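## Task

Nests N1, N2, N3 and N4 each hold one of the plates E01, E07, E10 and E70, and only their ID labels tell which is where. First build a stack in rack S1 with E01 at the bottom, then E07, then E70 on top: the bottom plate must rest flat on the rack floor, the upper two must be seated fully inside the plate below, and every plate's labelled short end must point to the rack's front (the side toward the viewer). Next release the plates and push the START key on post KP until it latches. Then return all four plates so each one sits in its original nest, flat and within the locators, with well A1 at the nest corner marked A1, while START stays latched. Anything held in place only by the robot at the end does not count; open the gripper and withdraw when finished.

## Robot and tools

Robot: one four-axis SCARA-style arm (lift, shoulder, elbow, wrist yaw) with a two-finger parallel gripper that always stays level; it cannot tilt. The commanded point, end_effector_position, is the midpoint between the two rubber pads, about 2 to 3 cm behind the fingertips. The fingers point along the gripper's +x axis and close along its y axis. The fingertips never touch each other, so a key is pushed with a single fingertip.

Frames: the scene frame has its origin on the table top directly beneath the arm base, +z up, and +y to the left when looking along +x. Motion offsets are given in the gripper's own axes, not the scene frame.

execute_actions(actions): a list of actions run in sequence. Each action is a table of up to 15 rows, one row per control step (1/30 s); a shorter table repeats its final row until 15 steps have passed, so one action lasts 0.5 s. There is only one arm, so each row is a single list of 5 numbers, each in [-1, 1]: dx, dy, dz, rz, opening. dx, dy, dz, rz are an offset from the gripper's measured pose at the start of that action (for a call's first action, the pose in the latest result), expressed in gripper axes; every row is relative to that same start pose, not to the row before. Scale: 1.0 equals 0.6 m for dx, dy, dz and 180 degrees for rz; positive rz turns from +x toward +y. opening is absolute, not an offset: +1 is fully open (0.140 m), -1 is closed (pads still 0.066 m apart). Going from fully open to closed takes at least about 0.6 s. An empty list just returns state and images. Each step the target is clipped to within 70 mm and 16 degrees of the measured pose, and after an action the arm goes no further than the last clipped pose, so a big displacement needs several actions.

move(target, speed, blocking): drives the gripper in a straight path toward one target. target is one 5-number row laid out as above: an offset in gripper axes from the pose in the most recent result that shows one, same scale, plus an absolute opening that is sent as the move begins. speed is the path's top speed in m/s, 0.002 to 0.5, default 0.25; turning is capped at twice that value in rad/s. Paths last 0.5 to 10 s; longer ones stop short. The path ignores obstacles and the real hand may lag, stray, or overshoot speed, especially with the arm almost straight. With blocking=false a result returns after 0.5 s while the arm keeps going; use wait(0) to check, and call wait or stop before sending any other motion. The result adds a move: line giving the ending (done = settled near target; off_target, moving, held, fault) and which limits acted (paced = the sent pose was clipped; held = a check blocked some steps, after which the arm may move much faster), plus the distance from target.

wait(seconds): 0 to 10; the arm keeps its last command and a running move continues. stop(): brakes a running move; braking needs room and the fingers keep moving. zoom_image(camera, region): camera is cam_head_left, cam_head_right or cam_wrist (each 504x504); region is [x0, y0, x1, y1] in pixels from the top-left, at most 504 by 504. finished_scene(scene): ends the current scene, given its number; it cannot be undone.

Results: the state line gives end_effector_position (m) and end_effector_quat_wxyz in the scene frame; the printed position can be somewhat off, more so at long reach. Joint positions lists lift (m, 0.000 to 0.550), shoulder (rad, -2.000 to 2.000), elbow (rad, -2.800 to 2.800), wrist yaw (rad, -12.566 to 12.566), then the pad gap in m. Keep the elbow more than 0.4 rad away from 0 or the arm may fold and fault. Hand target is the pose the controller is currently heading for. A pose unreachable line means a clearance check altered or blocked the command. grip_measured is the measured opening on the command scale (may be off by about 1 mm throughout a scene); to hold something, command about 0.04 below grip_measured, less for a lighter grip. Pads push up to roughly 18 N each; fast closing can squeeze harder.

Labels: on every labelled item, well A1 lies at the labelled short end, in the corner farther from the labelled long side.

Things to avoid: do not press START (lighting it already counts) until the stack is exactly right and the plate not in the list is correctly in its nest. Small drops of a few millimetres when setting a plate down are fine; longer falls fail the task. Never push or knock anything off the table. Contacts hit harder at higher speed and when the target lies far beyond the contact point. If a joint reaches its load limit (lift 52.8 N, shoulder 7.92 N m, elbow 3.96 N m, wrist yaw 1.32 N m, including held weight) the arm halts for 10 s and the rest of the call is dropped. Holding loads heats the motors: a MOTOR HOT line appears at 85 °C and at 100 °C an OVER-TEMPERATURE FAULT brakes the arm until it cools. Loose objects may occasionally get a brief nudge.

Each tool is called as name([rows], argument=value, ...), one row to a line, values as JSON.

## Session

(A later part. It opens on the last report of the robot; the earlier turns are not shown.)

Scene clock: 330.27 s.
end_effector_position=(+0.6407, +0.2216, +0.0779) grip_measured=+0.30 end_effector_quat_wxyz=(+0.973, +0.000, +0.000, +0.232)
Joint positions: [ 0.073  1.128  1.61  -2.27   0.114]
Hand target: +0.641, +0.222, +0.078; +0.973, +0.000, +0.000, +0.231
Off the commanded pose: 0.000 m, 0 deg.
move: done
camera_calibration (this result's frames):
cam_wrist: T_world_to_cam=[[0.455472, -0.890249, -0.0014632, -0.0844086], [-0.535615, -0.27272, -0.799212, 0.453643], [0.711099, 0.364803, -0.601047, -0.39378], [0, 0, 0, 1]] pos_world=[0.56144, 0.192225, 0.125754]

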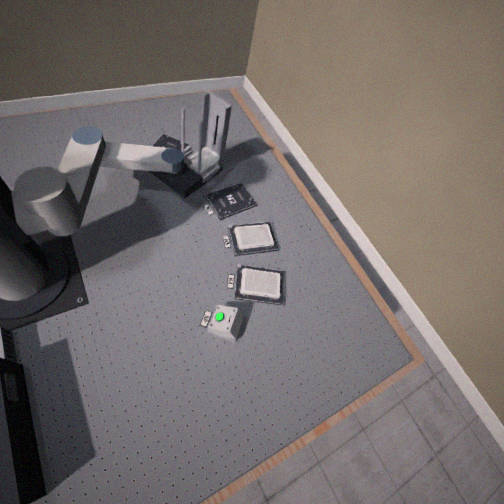

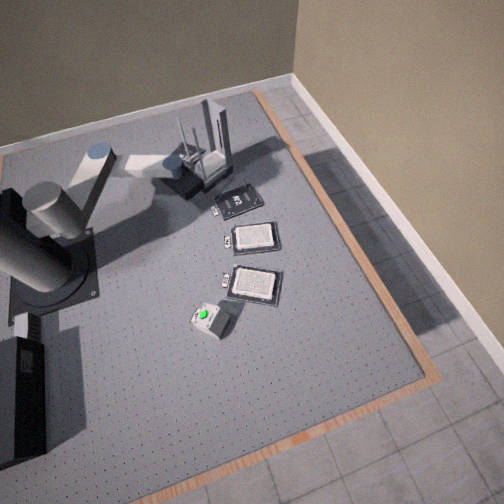

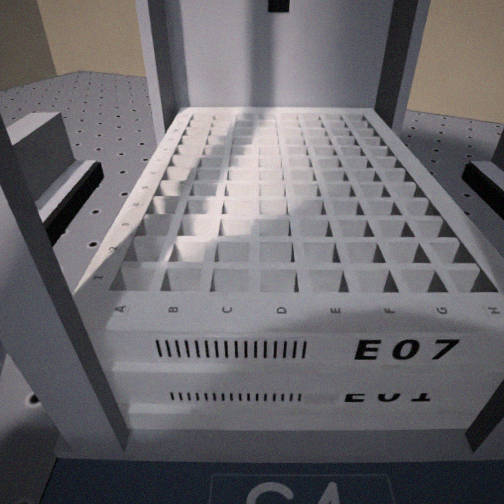

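execute_actions([
  [[0, 0, 0, 0, -0.35]],
  [[0, 0, 0, 0, -0.35]],
  [[0, 0, 0, 0, -0.6]],
])

move(target=[0, 0, 0.4202, 0, -0.6], speed=0.15)

Scene clock: 333.73 s.
end_effector_position=(+0.6407, +0.2216, +0.0779) grip_measured=-0.56 end_effector_quat_wxyz=(+0.973, +0.000, +0.000, +0.232)
Joint positions: [ 0.073  1.128  1.61  -2.27   0.082]
Hand target: +0.641, +0.222, +0.078; +0.973, +0.000, +0.000, +0.232
Off the commanded pose: 0.000 m, 0 deg.
camera_calibration (this result's frames):
cam_wrist: T_world_to_cam=[[0.455428, -0.890271, -0.0014632, -0.0843856], [-0.535629, -0.272693, -0.799212, 0.453643], [0.711117, 0.364768, -0.601047, -0.39378], [0, 0, 0, 1]] pos_world=[0.56144, 0.192218, 0.125754]

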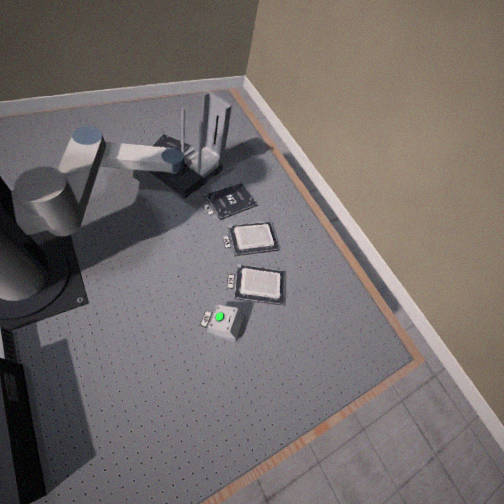

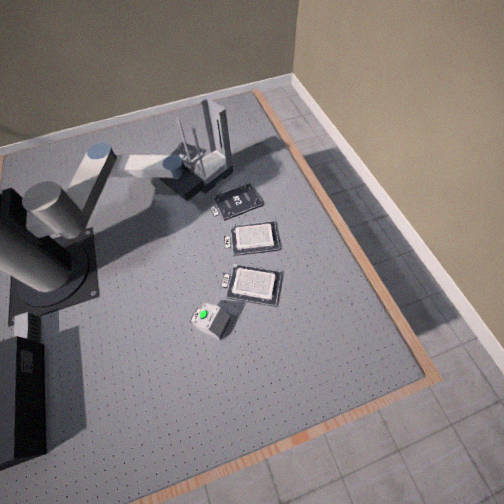

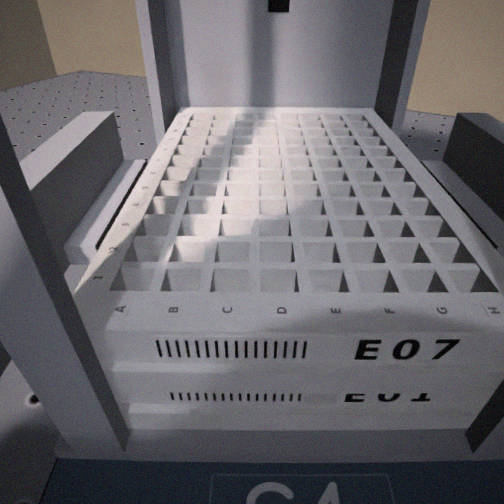

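Scene clock: 335.77 s.
end_effector_position=(+0.6407, +0.2216, +0.3300) grip_measured=-0.56 end_effector_quat_wxyz=(+0.973, +0.000, +0.000, +0.232)
Joint positions: [ 0.325  1.128  1.61  -2.27   0.082]
Hand target: +0.641, +0.222, +0.330; +0.973, +0.000, +0.000, +0.232
Off the commanded pose: 0.000 m, 0 deg.
move: done
camera_calibration (this result's frames):
cam_wrist: T_world_to_cam=[[0.455468, -0.890251, -0.0014632, -0.0840328], [-0.535617, -0.272717, -0.799212, 0.655186], [0.7111, 0.364799, -0.601047, -0.242214], [0, 0, 0, 1]] pos_world=[0.561441, 0.19223, 0.377928]

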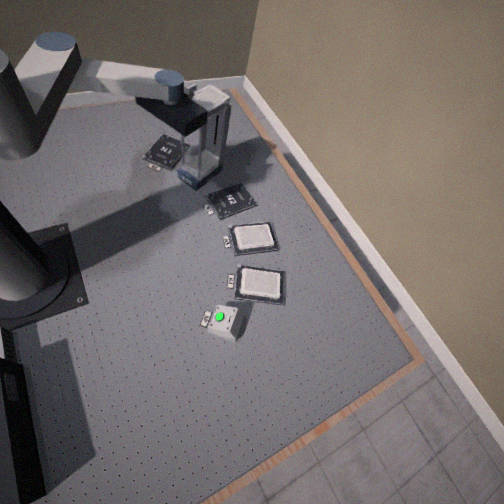

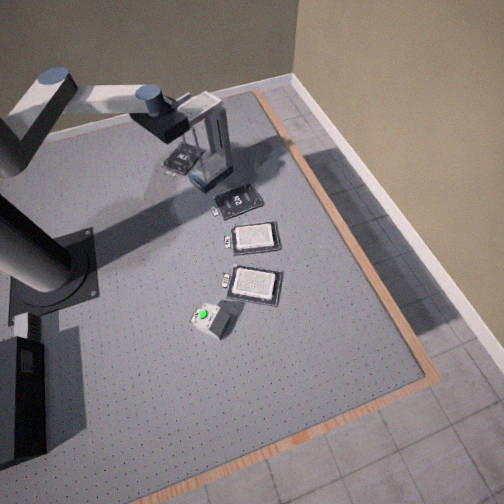

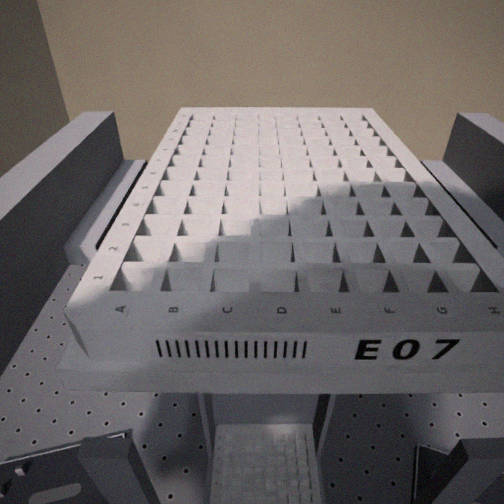

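move(target=[-0.0349, 0.2761, 0, 0.0918, -0.6], speed=0.2)

move(target=[0, 0, -0.45, 0, -0.6], speed=0.2)

Scene clock: 339.50 s.
end_effector_position=(+0.5472, +0.3602, +0.3300) grip_measured=-0.56 end_effector_quat_wxyz=(+0.929, +0.000, +0.000, +0.369)
Joint positions: [ 0.325  1.461  1.622 -2.326  0.082]
Hand target: +0.547, +0.360, +0.330; +0.929, +0.000, +0.000, +0.369
Off the commanded pose: 0.000 m, 0 deg.
move: done
camera_calibration (this result's frames):
cam_wrist: T_world_to_cam=[[0.690331, -0.723492, -0.0014632, -0.106689], [-0.435661, -0.414076, -0.799212, 0.639104], [0.577618, 0.552358, -0.601047, -0.220777], [0, 0, 0, 1]] pos_world=[0.479608, 0.309397, 0.377927]

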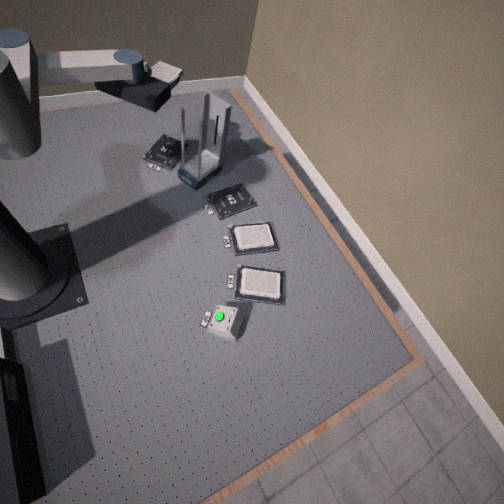

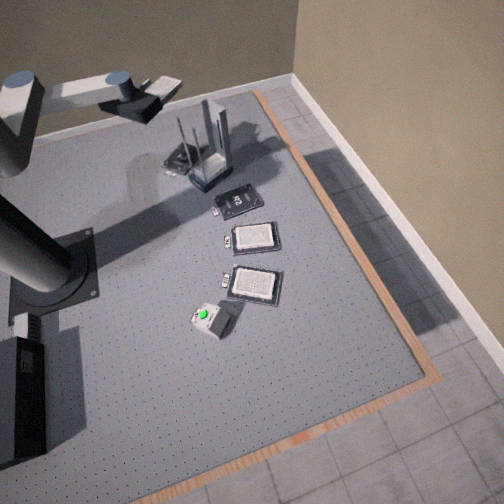

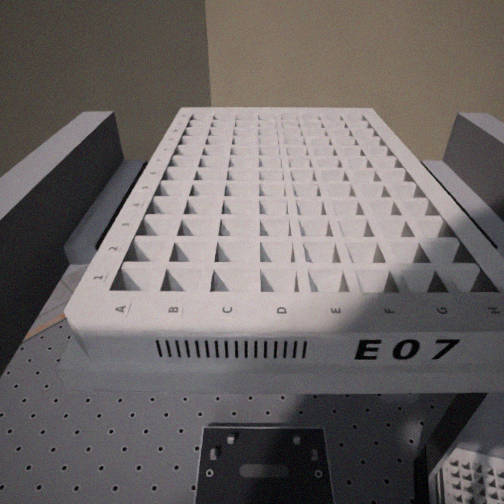

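Scene clock: 341.23 s.
end_effector_position=(+0.5472, +0.3601, +0.0599) grip_measured=-0.56 end_effector_quat_wxyz=(+0.929, +0.000, +0.000, +0.369)
Joint positions: [ 0.055  1.46   1.622 -2.326  0.082]
Hand target: +0.547, +0.360, +0.060; +0.929, +0.000, +0.000, +0.369
Off the commanded pose: 0.000 m, 0 deg.
move: done
camera_calibration (this result's frames):
cam_wrist: T_world_to_cam=[[0.690302, -0.72352, -0.0014632, -0.107073], [-0.435678, -0.414059, -0.799212, 0.423253], [0.57764, 0.552336, -0.601047, -0.383107], [0, 0, 0, 1]] pos_world=[0.479612, 0.309386, 0.107847]

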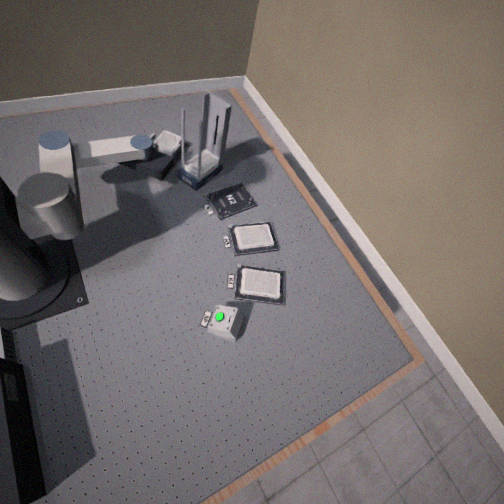

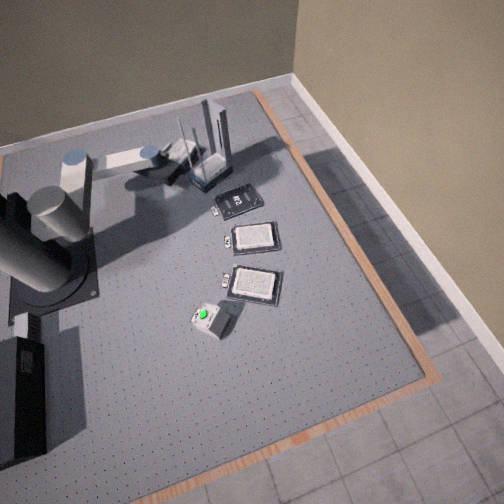

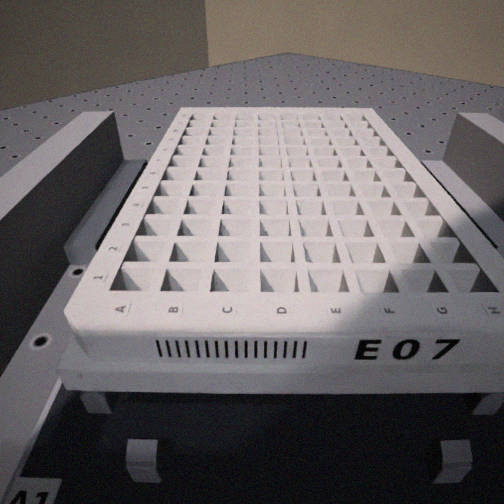

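move(target=[0.0004, -0.0002, -0.0382, 0, -0.6], speed=0.025)

Scene clock: 343.53 s.
end_effector_position=(+0.5474, +0.3602, +0.0370) grip_measured=-0.56 end_effector_quat_wxyz=(+0.929, +0.000, +0.000, +0.369)
Joint positions: [ 0.032  1.46   1.623 -2.326  0.082]
Hand target: +0.547, +0.360, +0.037; +0.929, +0.000, +0.000, +0.369
Off the commanded pose: 0.000 m, 0 deg.
move: done
camera_calibration (this result's frames):
cam_wrist: T_world_to_cam=[[0.69049, -0.72334, -0.0014632, -0.107326], [-0.43557, -0.414172, -0.799212, 0.40498], [0.577496, 0.552486, -0.601047, -0.39707], [0, 0, 0, 1]] pos_world=[0.479811, 0.309475, 0.0848503]

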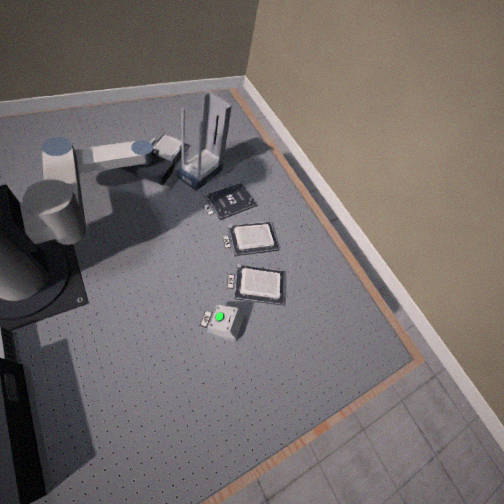

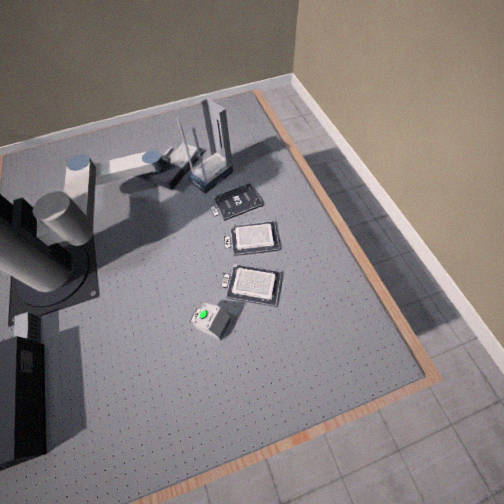

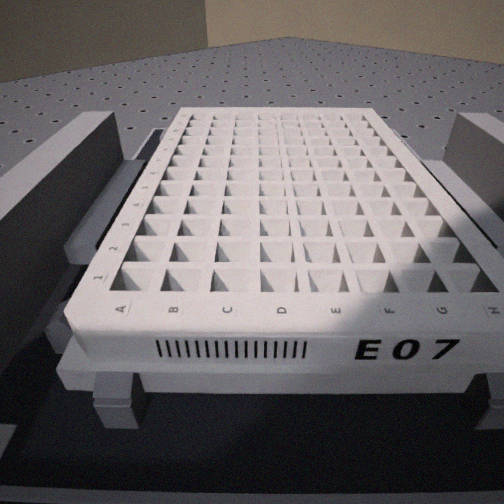

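execute_actions([
  [[0, 0, 0, 0, 0.3]],
  [[0, 0, 0, 0, 0.3]],
])

move(target=[0, 0, 0.045, 0, 0.3], speed=0.1)

move(target=[-0.2, 0, 0.035, 0, 0.3], speed=0.2)

Scene clock: 347.37 s.
end_effector_position=(+0.5474, +0.3602, +0.0370) grip_measured=+0.30 end_effector_quat_wxyz=(+0.929, +0.000, +0.000, +0.369)
Joint positions: [ 0.032  1.46   1.623 -2.326  0.114]
Hand target: +0.547, +0.360, +0.037; +0.929, +0.000, +0.000, +0.369
Off the commanded pose: 0.000 m, 0 deg.
camera_calibration (this result's frames):
cam_wrist: T_world_to_cam=[[0.690501, -0.72333, -0.0014632, -0.107327], [-0.435564, -0.414179, -0.799212, 0.404979], [0.577488, 0.552494, -0.601047, -0.397069], [0, 0, 0, 1]] pos_world=[0.479806, 0.309479, 0.0848503]

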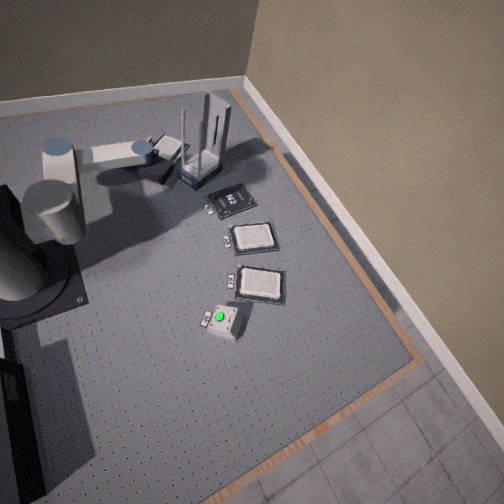

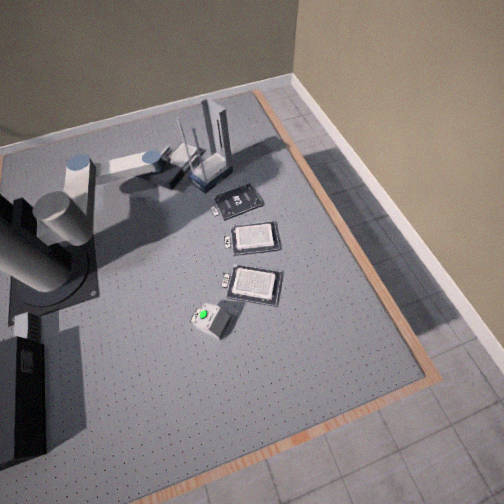

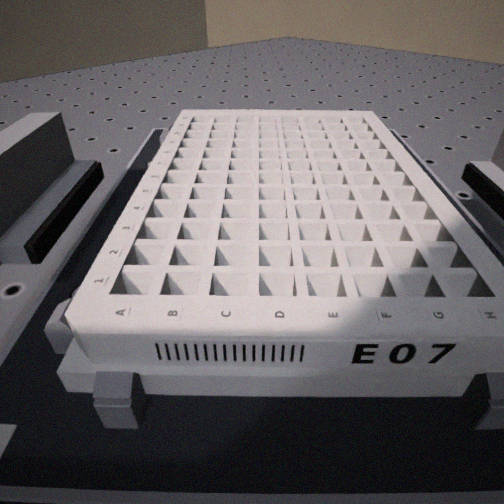

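Scene clock: 348.07 s.
end_effector_position=(+0.5474, +0.3603, +0.0640) grip_measured=+0.30 end_effector_quat_wxyz=(+0.929, +0.000, +0.000, +0.369)
Joint positions: [ 0.059  1.46   1.623 -2.326  0.114]
Hand target: +0.547, +0.360, +0.064; +0.929, +0.000, +0.000, +0.369
Off the commanded pose: 0.000 m, 0 deg.
move: done
camera_calibration (this result's frames):
cam_wrist: T_world_to_cam=[[0.690515, -0.723316, -0.0014632, -0.107294], [-0.435556, -0.414187, -0.799212, 0.426612], [0.577477, 0.552505, -0.601047, -0.380801], [0, 0, 0, 1]] pos_world=[0.479805, 0.309484, 0.111917]

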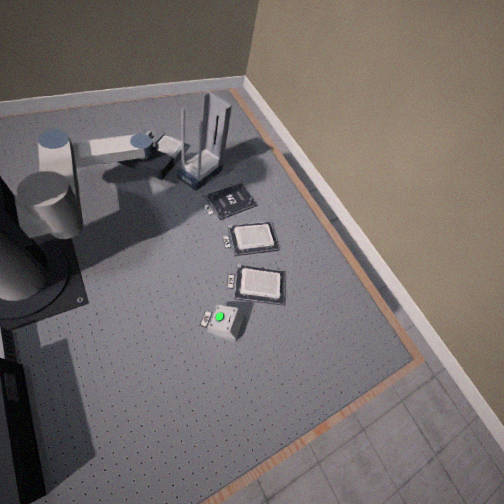

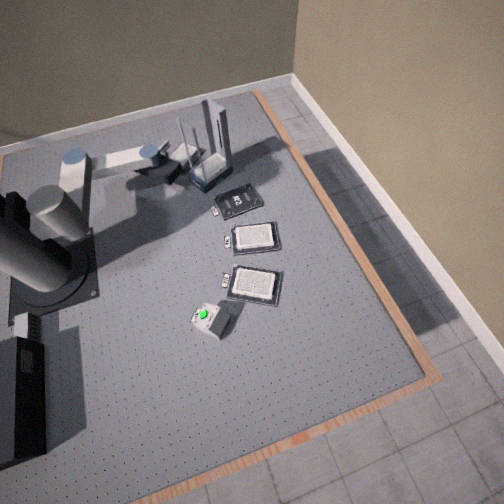

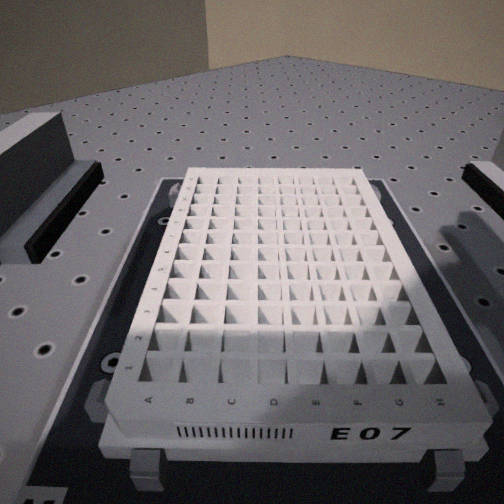

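Scene clock: 349.03 s.
end_effector_position=(+0.4601, +0.2778, +0.0850) grip_measured=+0.30 end_effector_quat_wxyz=(+0.929, +0.000, +0.000, +0.369)
Joint positions: [ 0.08   1.702  1.028 -1.974  0.114]
Hand target: +0.460, +0.278, +0.085; +0.929, +0.000, +0.000, +0.369
Off the commanded pose: 0.000 m, 0 deg.
move: done
camera_calibration (this result's frames):
cam_wrist: T_world_to_cam=[[0.690307, -0.723515, -0.0014632, -0.106531], [-0.435675, -0.414062, -0.799212, 0.371262], [0.577636, 0.552339, -0.601047, -0.272225], [0, 0, 0, 1]] pos_world=[0.392535, 0.227009, 0.132941]

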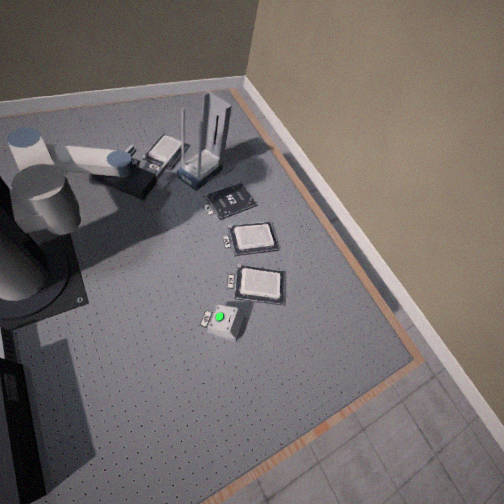

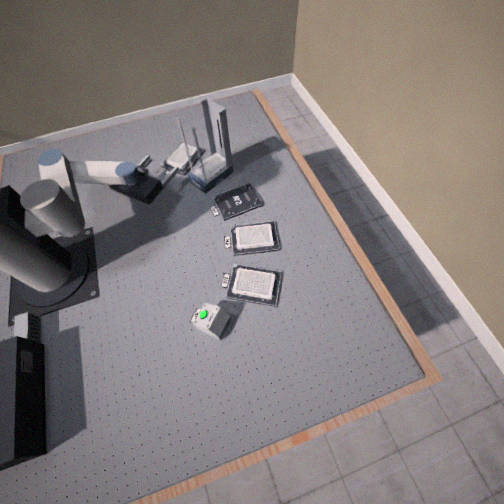

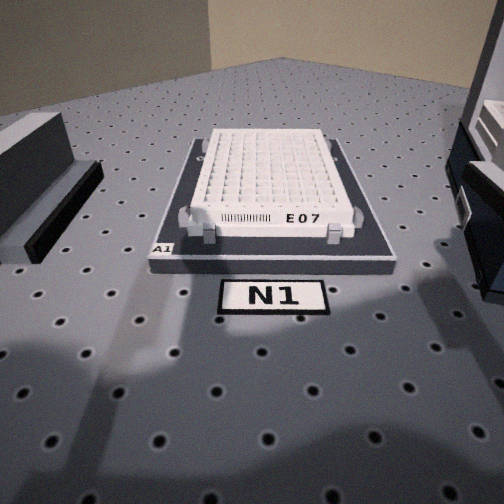

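move(target=[-0.0371, -0.2177, -0.0335, -0.092, 0.3], speed=0.25)

Scene clock: 352.53 s.
end_effector_position=(+0.5336, +0.1674, +0.0649) grip_measured=+0.30 end_effector_quat_wxyz=(+0.973, +0.000, +0.000, +0.231)
Joint positions: [ 0.06   1.345  1.018 -1.896  0.114]
Hand target: +0.534, +0.168, +0.065; +0.973, +0.000, +0.000, +0.232
Off the commanded pose: 0.000 m, 0 deg.
move: done
camera_calibration (this result's frames):
cam_wrist: T_world_to_cam=[[0.455126, -0.890426, -0.0014632, -0.083661], [-0.535721, -0.272511, -0.799212, 0.37123], [0.711241, 0.364526, -0.601047, -0.305683], [0, 0, 0, 1]] pos_world=[0.454366, 0.1381, 0.112839]

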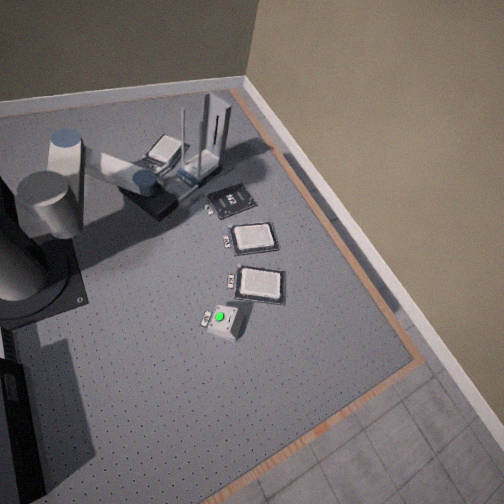

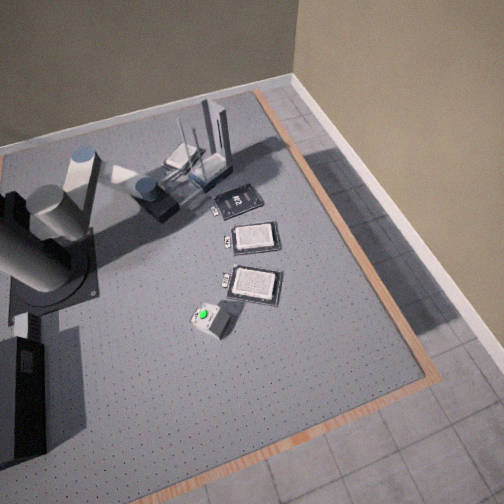

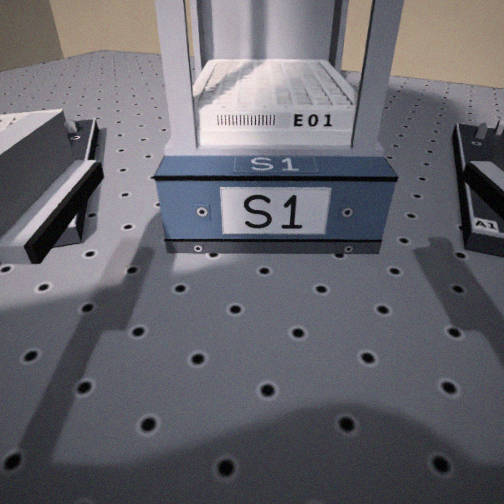

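move(target=[0.1998, 0, 0, 0, 0.3], speed=0.15)

Scene clock: 355.20 s.
end_effector_position=(+0.6407, +0.2215, +0.0649) grip_measured=+0.30 end_effector_quat_wxyz=(+0.973, +0.000, +0.000, +0.232)
Joint positions: [ 0.06   1.128  1.609 -2.27   0.114]
Hand target: +0.641, +0.221, +0.065; +0.973, +0.000, +0.000, +0.231
Off the commanded pose: 0.000 m, 0 deg.
move: done
camera_calibration (this result's frames):
cam_wrist: T_world_to_cam=[[0.455452, -0.890259, -0.0014632, -0.0844584], [-0.535621, -0.272708, -0.799212, 0.443302], [0.711107, 0.364787, -0.601047, -0.401515], [0, 0, 0, 1]] pos_world=[0.561428, 0.192169, 0.112839]

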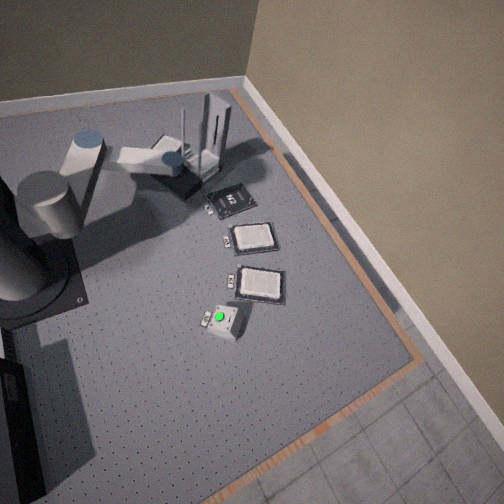

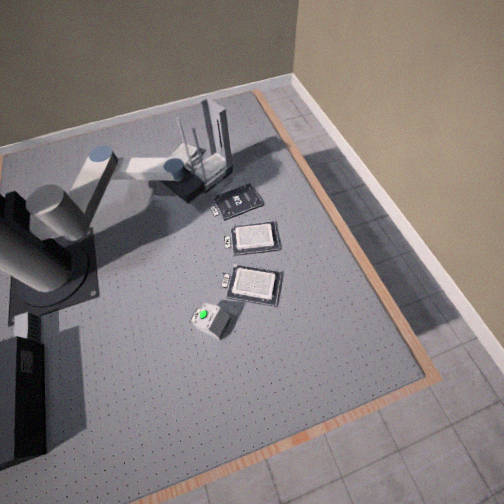

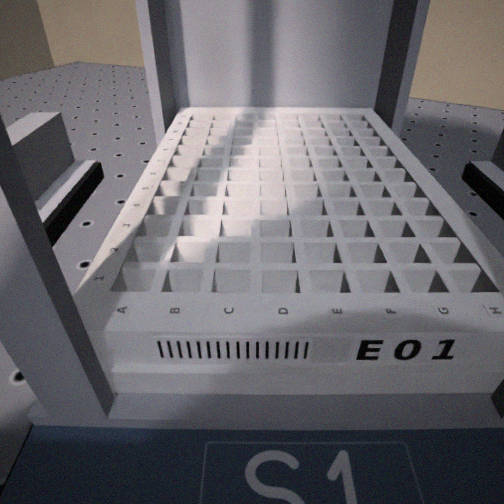

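execute_actions([
  [[0, 0, 0, 0, -0.35]],
  [[0, 0, 0, 0, -0.35]],
  [[0, 0, 0, 0, -0.6]],
])

move(target=[0, 0, 0.4418, 0, -0.6], speed=0.15)

Scene clock: 359.43 s.
end_effector_position=(+0.6407, +0.2215, +0.0649) grip_measured=-0.56 end_effector_quat_wxyz=(+0.973, +0.000, +0.000, +0.232)
Joint positions: [ 0.06   1.128  1.609 -2.27   0.082]
Hand target: +0.641, +0.222, +0.065; +0.973, +0.000, +0.000, +0.232
Off the commanded pose: 0.000 m, 0 deg.
camera_calibration (this result's frames):
cam_wrist: T_world_to_cam=[[0.455417, -0.890277, -0.0014632, -0.0844412], [-0.535632, -0.272687, -0.799212, 0.443302], [0.711121, 0.364759, -0.601047, -0.401515], [0, 0, 0, 1]] pos_world=[0.561428, 0.192162, 0.112839]

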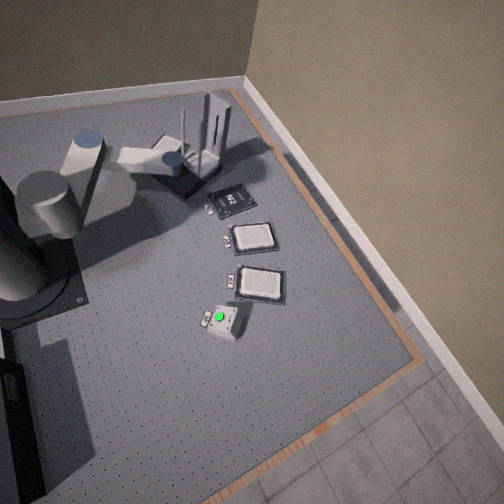

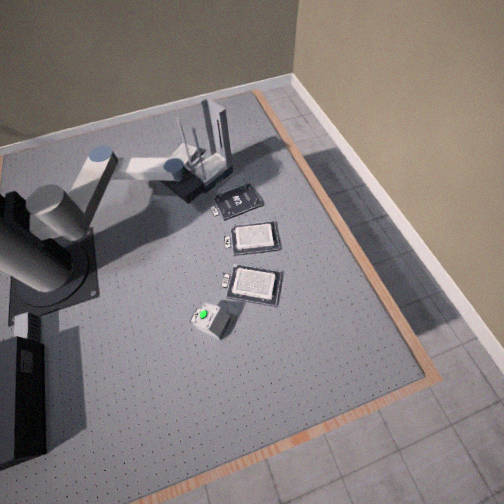

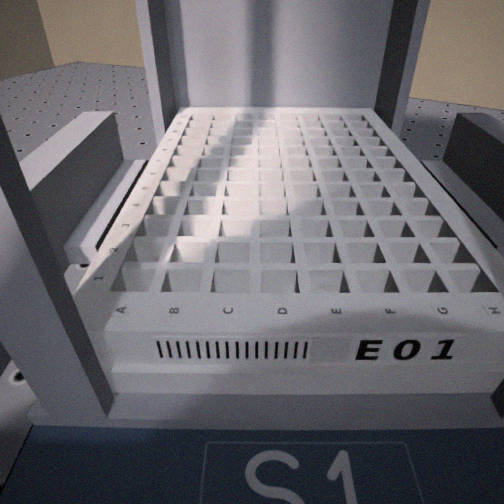

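Scene clock: 361.53 s.
end_effector_position=(+0.6407, +0.2216, +0.3301) grip_measured=-0.56 end_effector_quat_wxyz=(+0.973, +0.000, +0.000, +0.232)
Joint positions: [ 0.325  1.128  1.609 -2.27   0.082]
Hand target: +0.641, +0.222, +0.330; +0.973, +0.000, +0.000, +0.232
Off the commanded pose: 0.000 m, 0 deg.
move: done
camera_calibration (this result's frames):
cam_wrist: T_world_to_cam=[[0.455458, -0.890256, -0.0014632, -0.0840698], [-0.53562, -0.272711, -0.799212, 0.655202], [0.711104, 0.364791, -0.601047, -0.242159], [0, 0, 0, 1]] pos_world=[0.561429, 0.192175, 0.377973]

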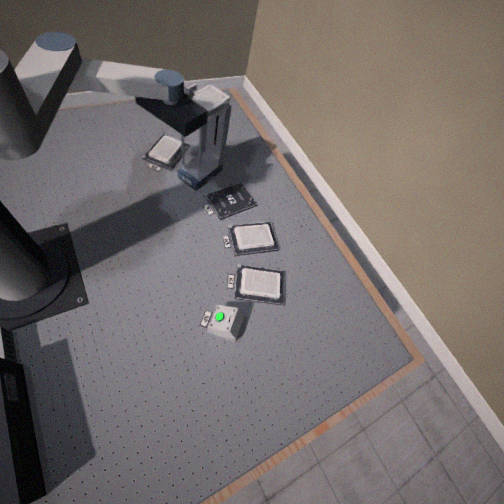

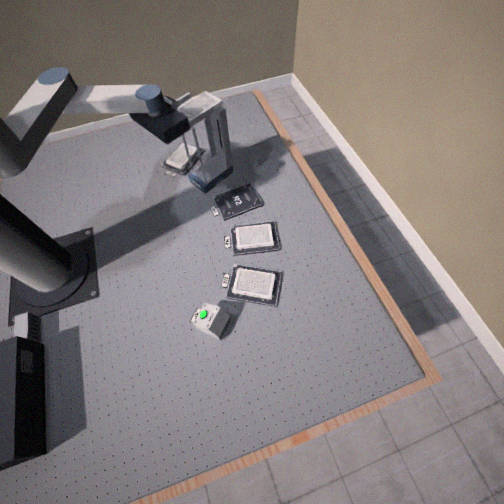

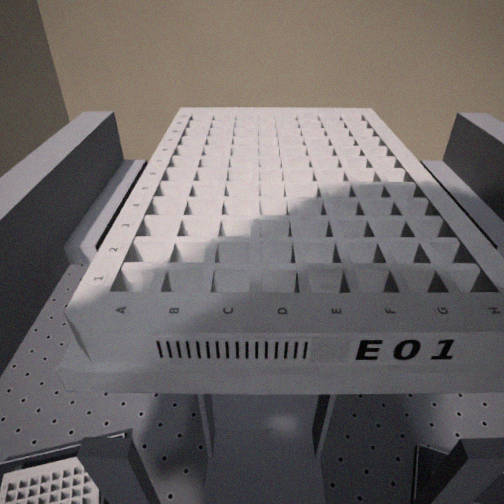

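move(target=[-0.0539, -0.2801, 0, -0.1211, -0.6], speed=0.2)

move(target=[0, 0, -0.45, 0, -0.6], speed=0.2)

Scene clock: 366.70 s.
end_effector_position=(+0.6876, +0.0568, +0.3301) grip_measured=-0.56 end_effector_quat_wxyz=(+0.999, +0.000, +0.000, +0.043)
Joint positions: [ 0.325  0.811  1.61  -2.335  0.082]
Hand target: +0.688, +0.057, +0.330; +0.999, +0.000, +0.000, +0.043
Off the commanded pose: 0.000 m, 0 deg.
move: done
camera_calibration (this result's frames):
cam_wrist: T_world_to_cam=[[0.0918462, -0.995772, -0.0014632, 0.00393664], [-0.598615, -0.0540395, -0.799212, 0.666288], [0.795754, 0.0742805, -0.601047, -0.257116], [0, 0, 0, 1]] pos_world=[0.60309, 0.0590246, 0.377972]

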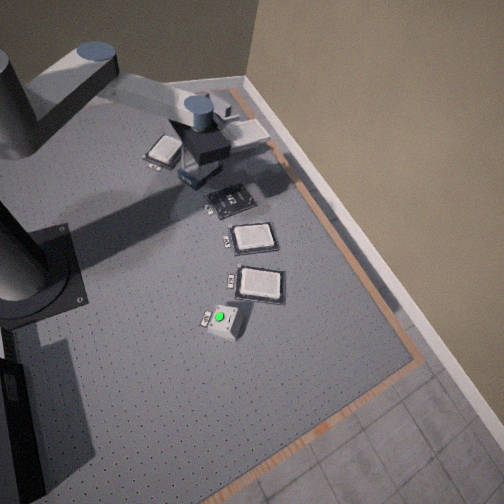

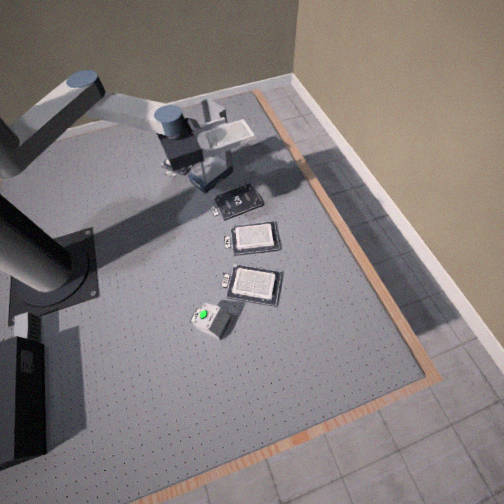

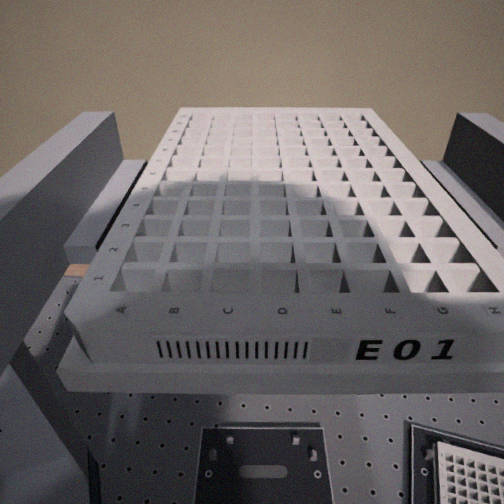

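Scene clock: 368.43 s.
end_effector_position=(+0.6876, +0.0568, +0.0600) grip_measured=-0.56 end_effector_quat_wxyz=(+0.999, +0.000, +0.000, +0.043)
Joint positions: [ 0.055  0.811  1.61  -2.335  0.082]
Hand target: +0.688, +0.057, +0.060; +0.999, +0.000, +0.000, +0.043
Off the commanded pose: 0.000 m, 0 deg.
move: done
camera_calibration (this result's frames):
cam_wrist: T_world_to_cam=[[0.0917966, -0.995777, -0.0014632, 0.00355973], [-0.598617, -0.0540097, -0.799212, 0.450433], [0.795758, 0.0742409, -0.601047, -0.419441], [0, 0, 0, 1]] pos_world=[0.603084, 0.0590121, 0.107893]

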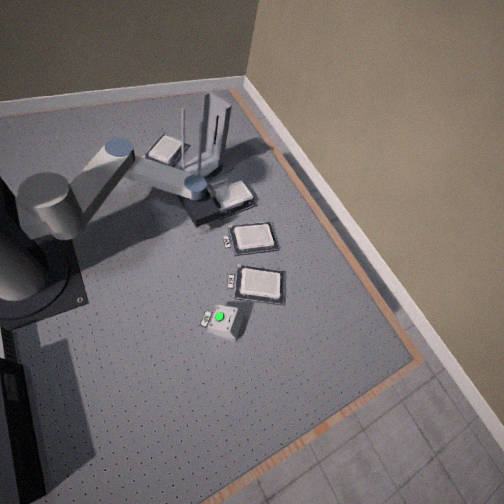

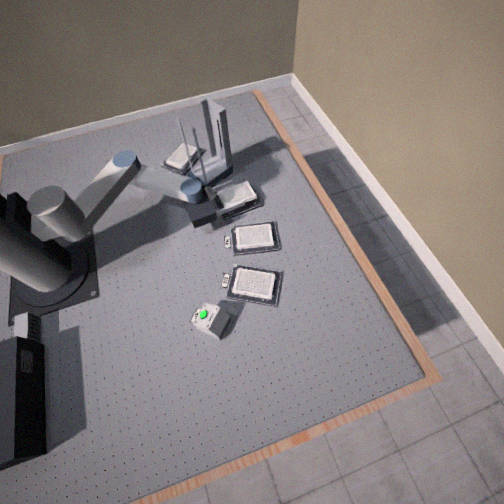

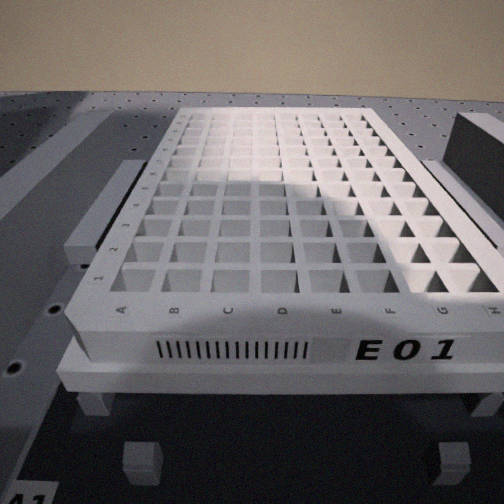

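move(target=[-0.0003, 0.001, -0.0383, 0, -0.6], speed=0.025)

Scene clock: 371.57 s.
end_effector_position=(+0.6874, +0.0574, +0.0369) grip_measured=-0.56 end_effector_quat_wxyz=(+0.999, +0.000, +0.000, +0.043)
Joint positions: [ 0.032  0.813  1.609 -2.335  0.082]
Hand target: +0.687, +0.057, +0.037; +0.999, +0.000, +0.000, +0.043
Off the commanded pose: 0.000 m, 0 deg.
move: done
camera_calibration (this result's frames):
cam_wrist: T_world_to_cam=[[0.0920815, -0.99575, -0.0014632, 0.00393831], [-0.598602, -0.054181, -0.799212, 0.431917], [0.795737, 0.0744685, -0.601047, -0.433184], [0, 0, 0, 1]] pos_world=[0.602884, 0.0595818, 0.0848351]

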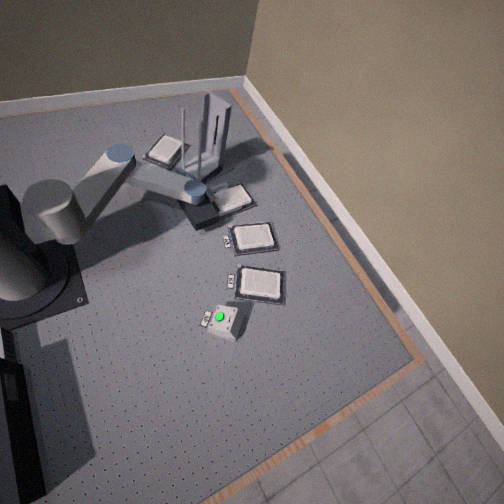

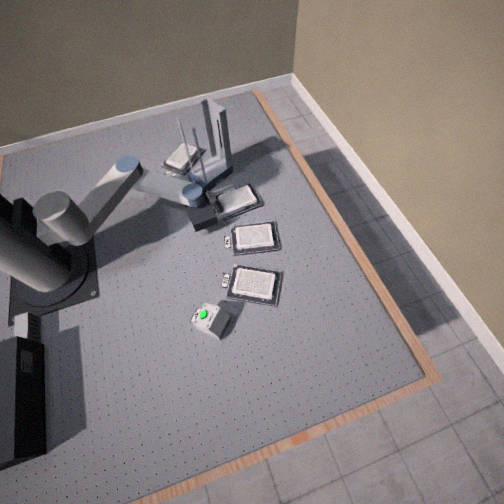

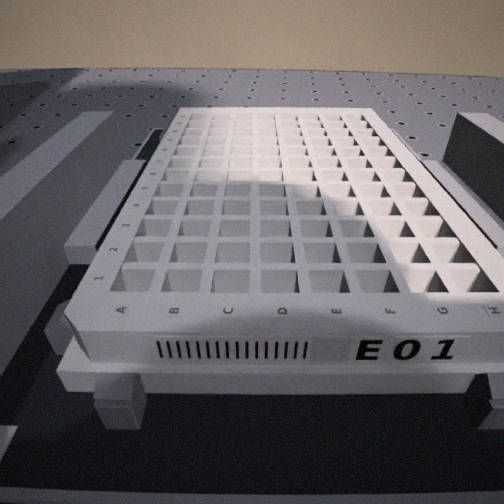

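execute_actions([
  [[0, 0, 0, 0, 0.3]],
  [[0, 0, 0, 0, 0.3]],
])

move(target=[0, 0, 0.045, 0, 0.3], speed=0.1)

move(target=[-0.3, -0.05, 0.12, -0.03, 0.3], speed=0.25)

Scene clock: 375.13 s.
end_effector_position=(+0.6874, +0.0574, +0.0369) grip_measured=+0.30 end_effector_quat_wxyz=(+0.999, +0.000, +0.000, +0.043)
Joint positions: [ 0.032  0.813  1.609 -2.335  0.114]
Hand target: +0.687, +0.057, +0.037; +0.999, +0.000, +0.000, +0.043
Off the commanded pose: 0.000 m, 0 deg.
camera_calibration (this result's frames):
cam_wrist: T_world_to_cam=[[0.0920441, -0.995754, -0.0014632, 0.00395225], [-0.598604, -0.0541585, -0.799212, 0.431916], [0.795739, 0.0744386, -0.601047, -0.433182], [0, 0, 0, 1]] pos_world=[0.602883, 0.0595729, 0.0848354]

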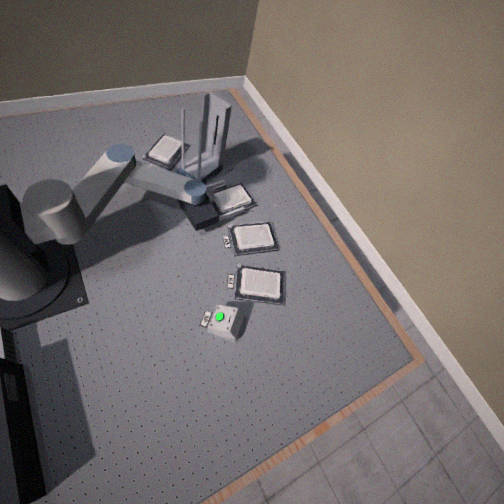

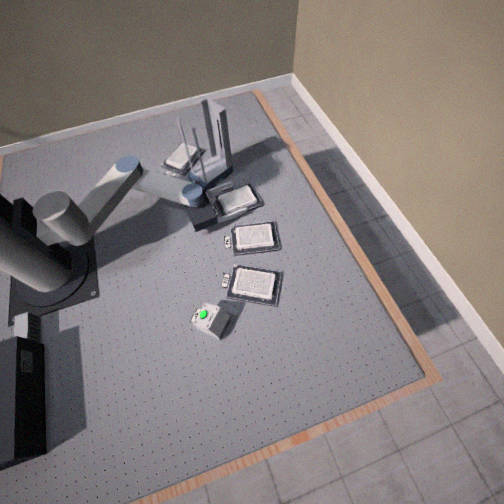

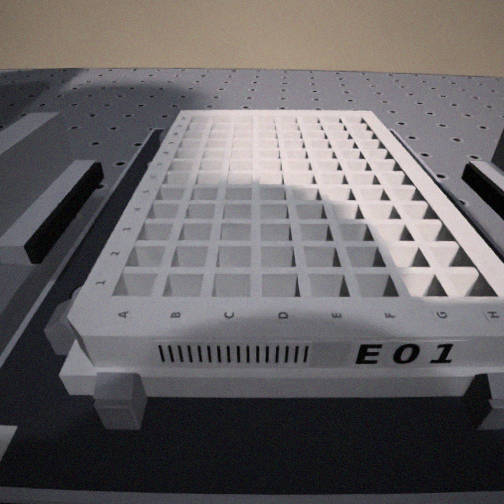

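Scene clock: 375.83 s.
end_effector_position=(+0.6874, +0.0574, +0.0640) grip_measured=+0.30 end_effector_quat_wxyz=(+0.999, +0.000, +0.000, +0.043)
Joint positions: [ 0.059  0.813  1.609 -2.335  0.114]
Hand target: +0.687, +0.057, +0.064; +0.999, +0.000, +0.000, +0.043
Off the commanded pose: 0.000 m, 0 deg.
move: done
camera_calibration (this result's frames):
cam_wrist: T_world_to_cam=[[0.0920709, -0.995751, -0.0014632, 0.0039815], [-0.598602, -0.0541746, -0.799212, 0.453551], [0.795737, 0.0744601, -0.601047, -0.416917], [0, 0, 0, 1]] pos_world=[0.602887, 0.0595792, 0.111902]

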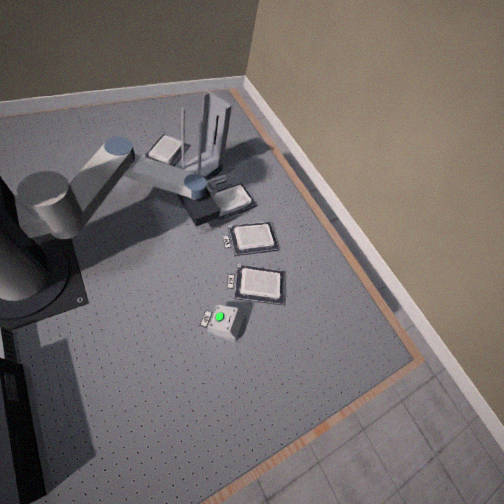

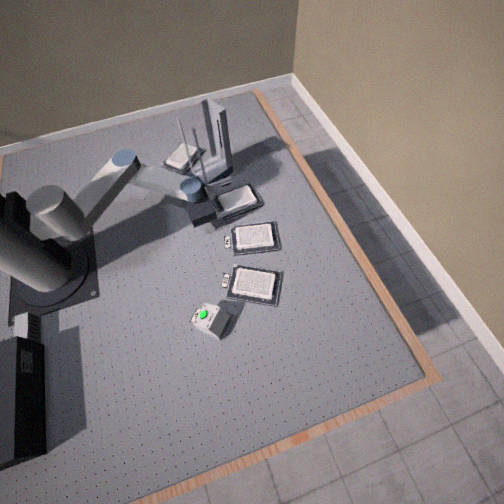

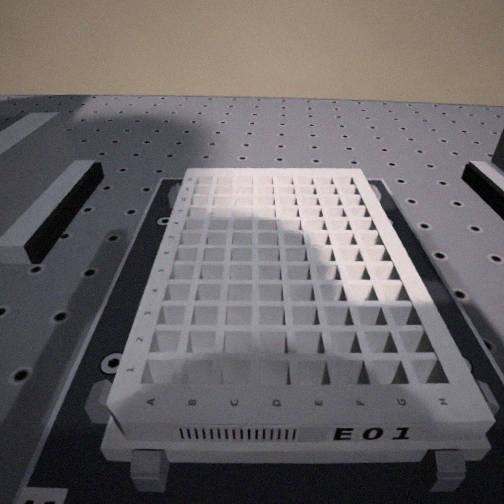

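Scene clock: 377.00 s.
end_effector_position=(+0.5106, +0.0118, +0.1361) grip_measured=+0.30 end_effector_quat_wxyz=(+1.000, +0.000, +0.000, -0.004)
Joint positions: [ 0.131  1.067  0.758 -1.833  0.114]
Hand target: +0.511, +0.012, +0.136; +1.000, +0.000, +0.000, -0.004
Off the commanded pose: 0.000 m, 0 deg.
move: done
camera_calibration (this result's frames):
cam_wrist: T_world_to_cam=[[-0.00236866, -0.999996, -0.0014632, 0.0232421], [-0.601043, 0.00259308, -0.799212, 0.403423], [0.799213, -0.00101362, -0.601047, -0.230407], [0, 0, 0, 1]] pos_world=[0.426674, 0.0219624, 0.183969]

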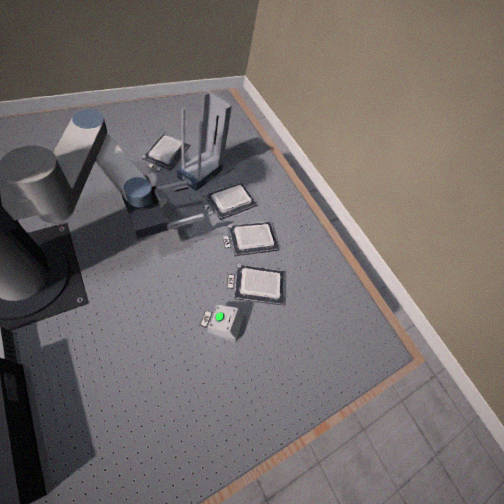

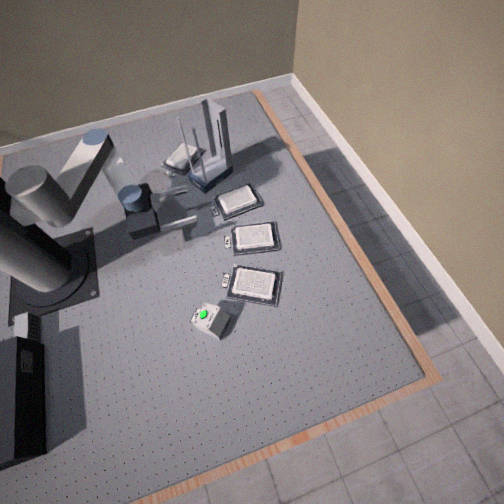

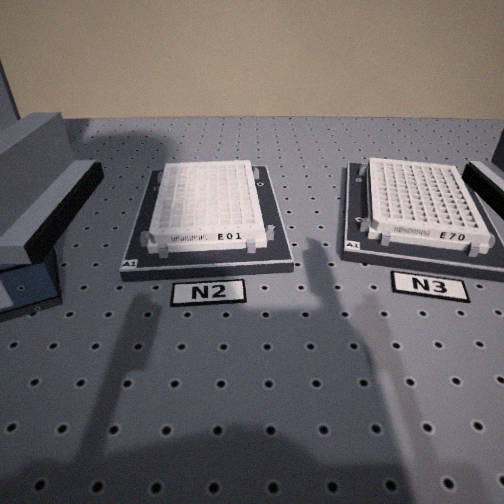

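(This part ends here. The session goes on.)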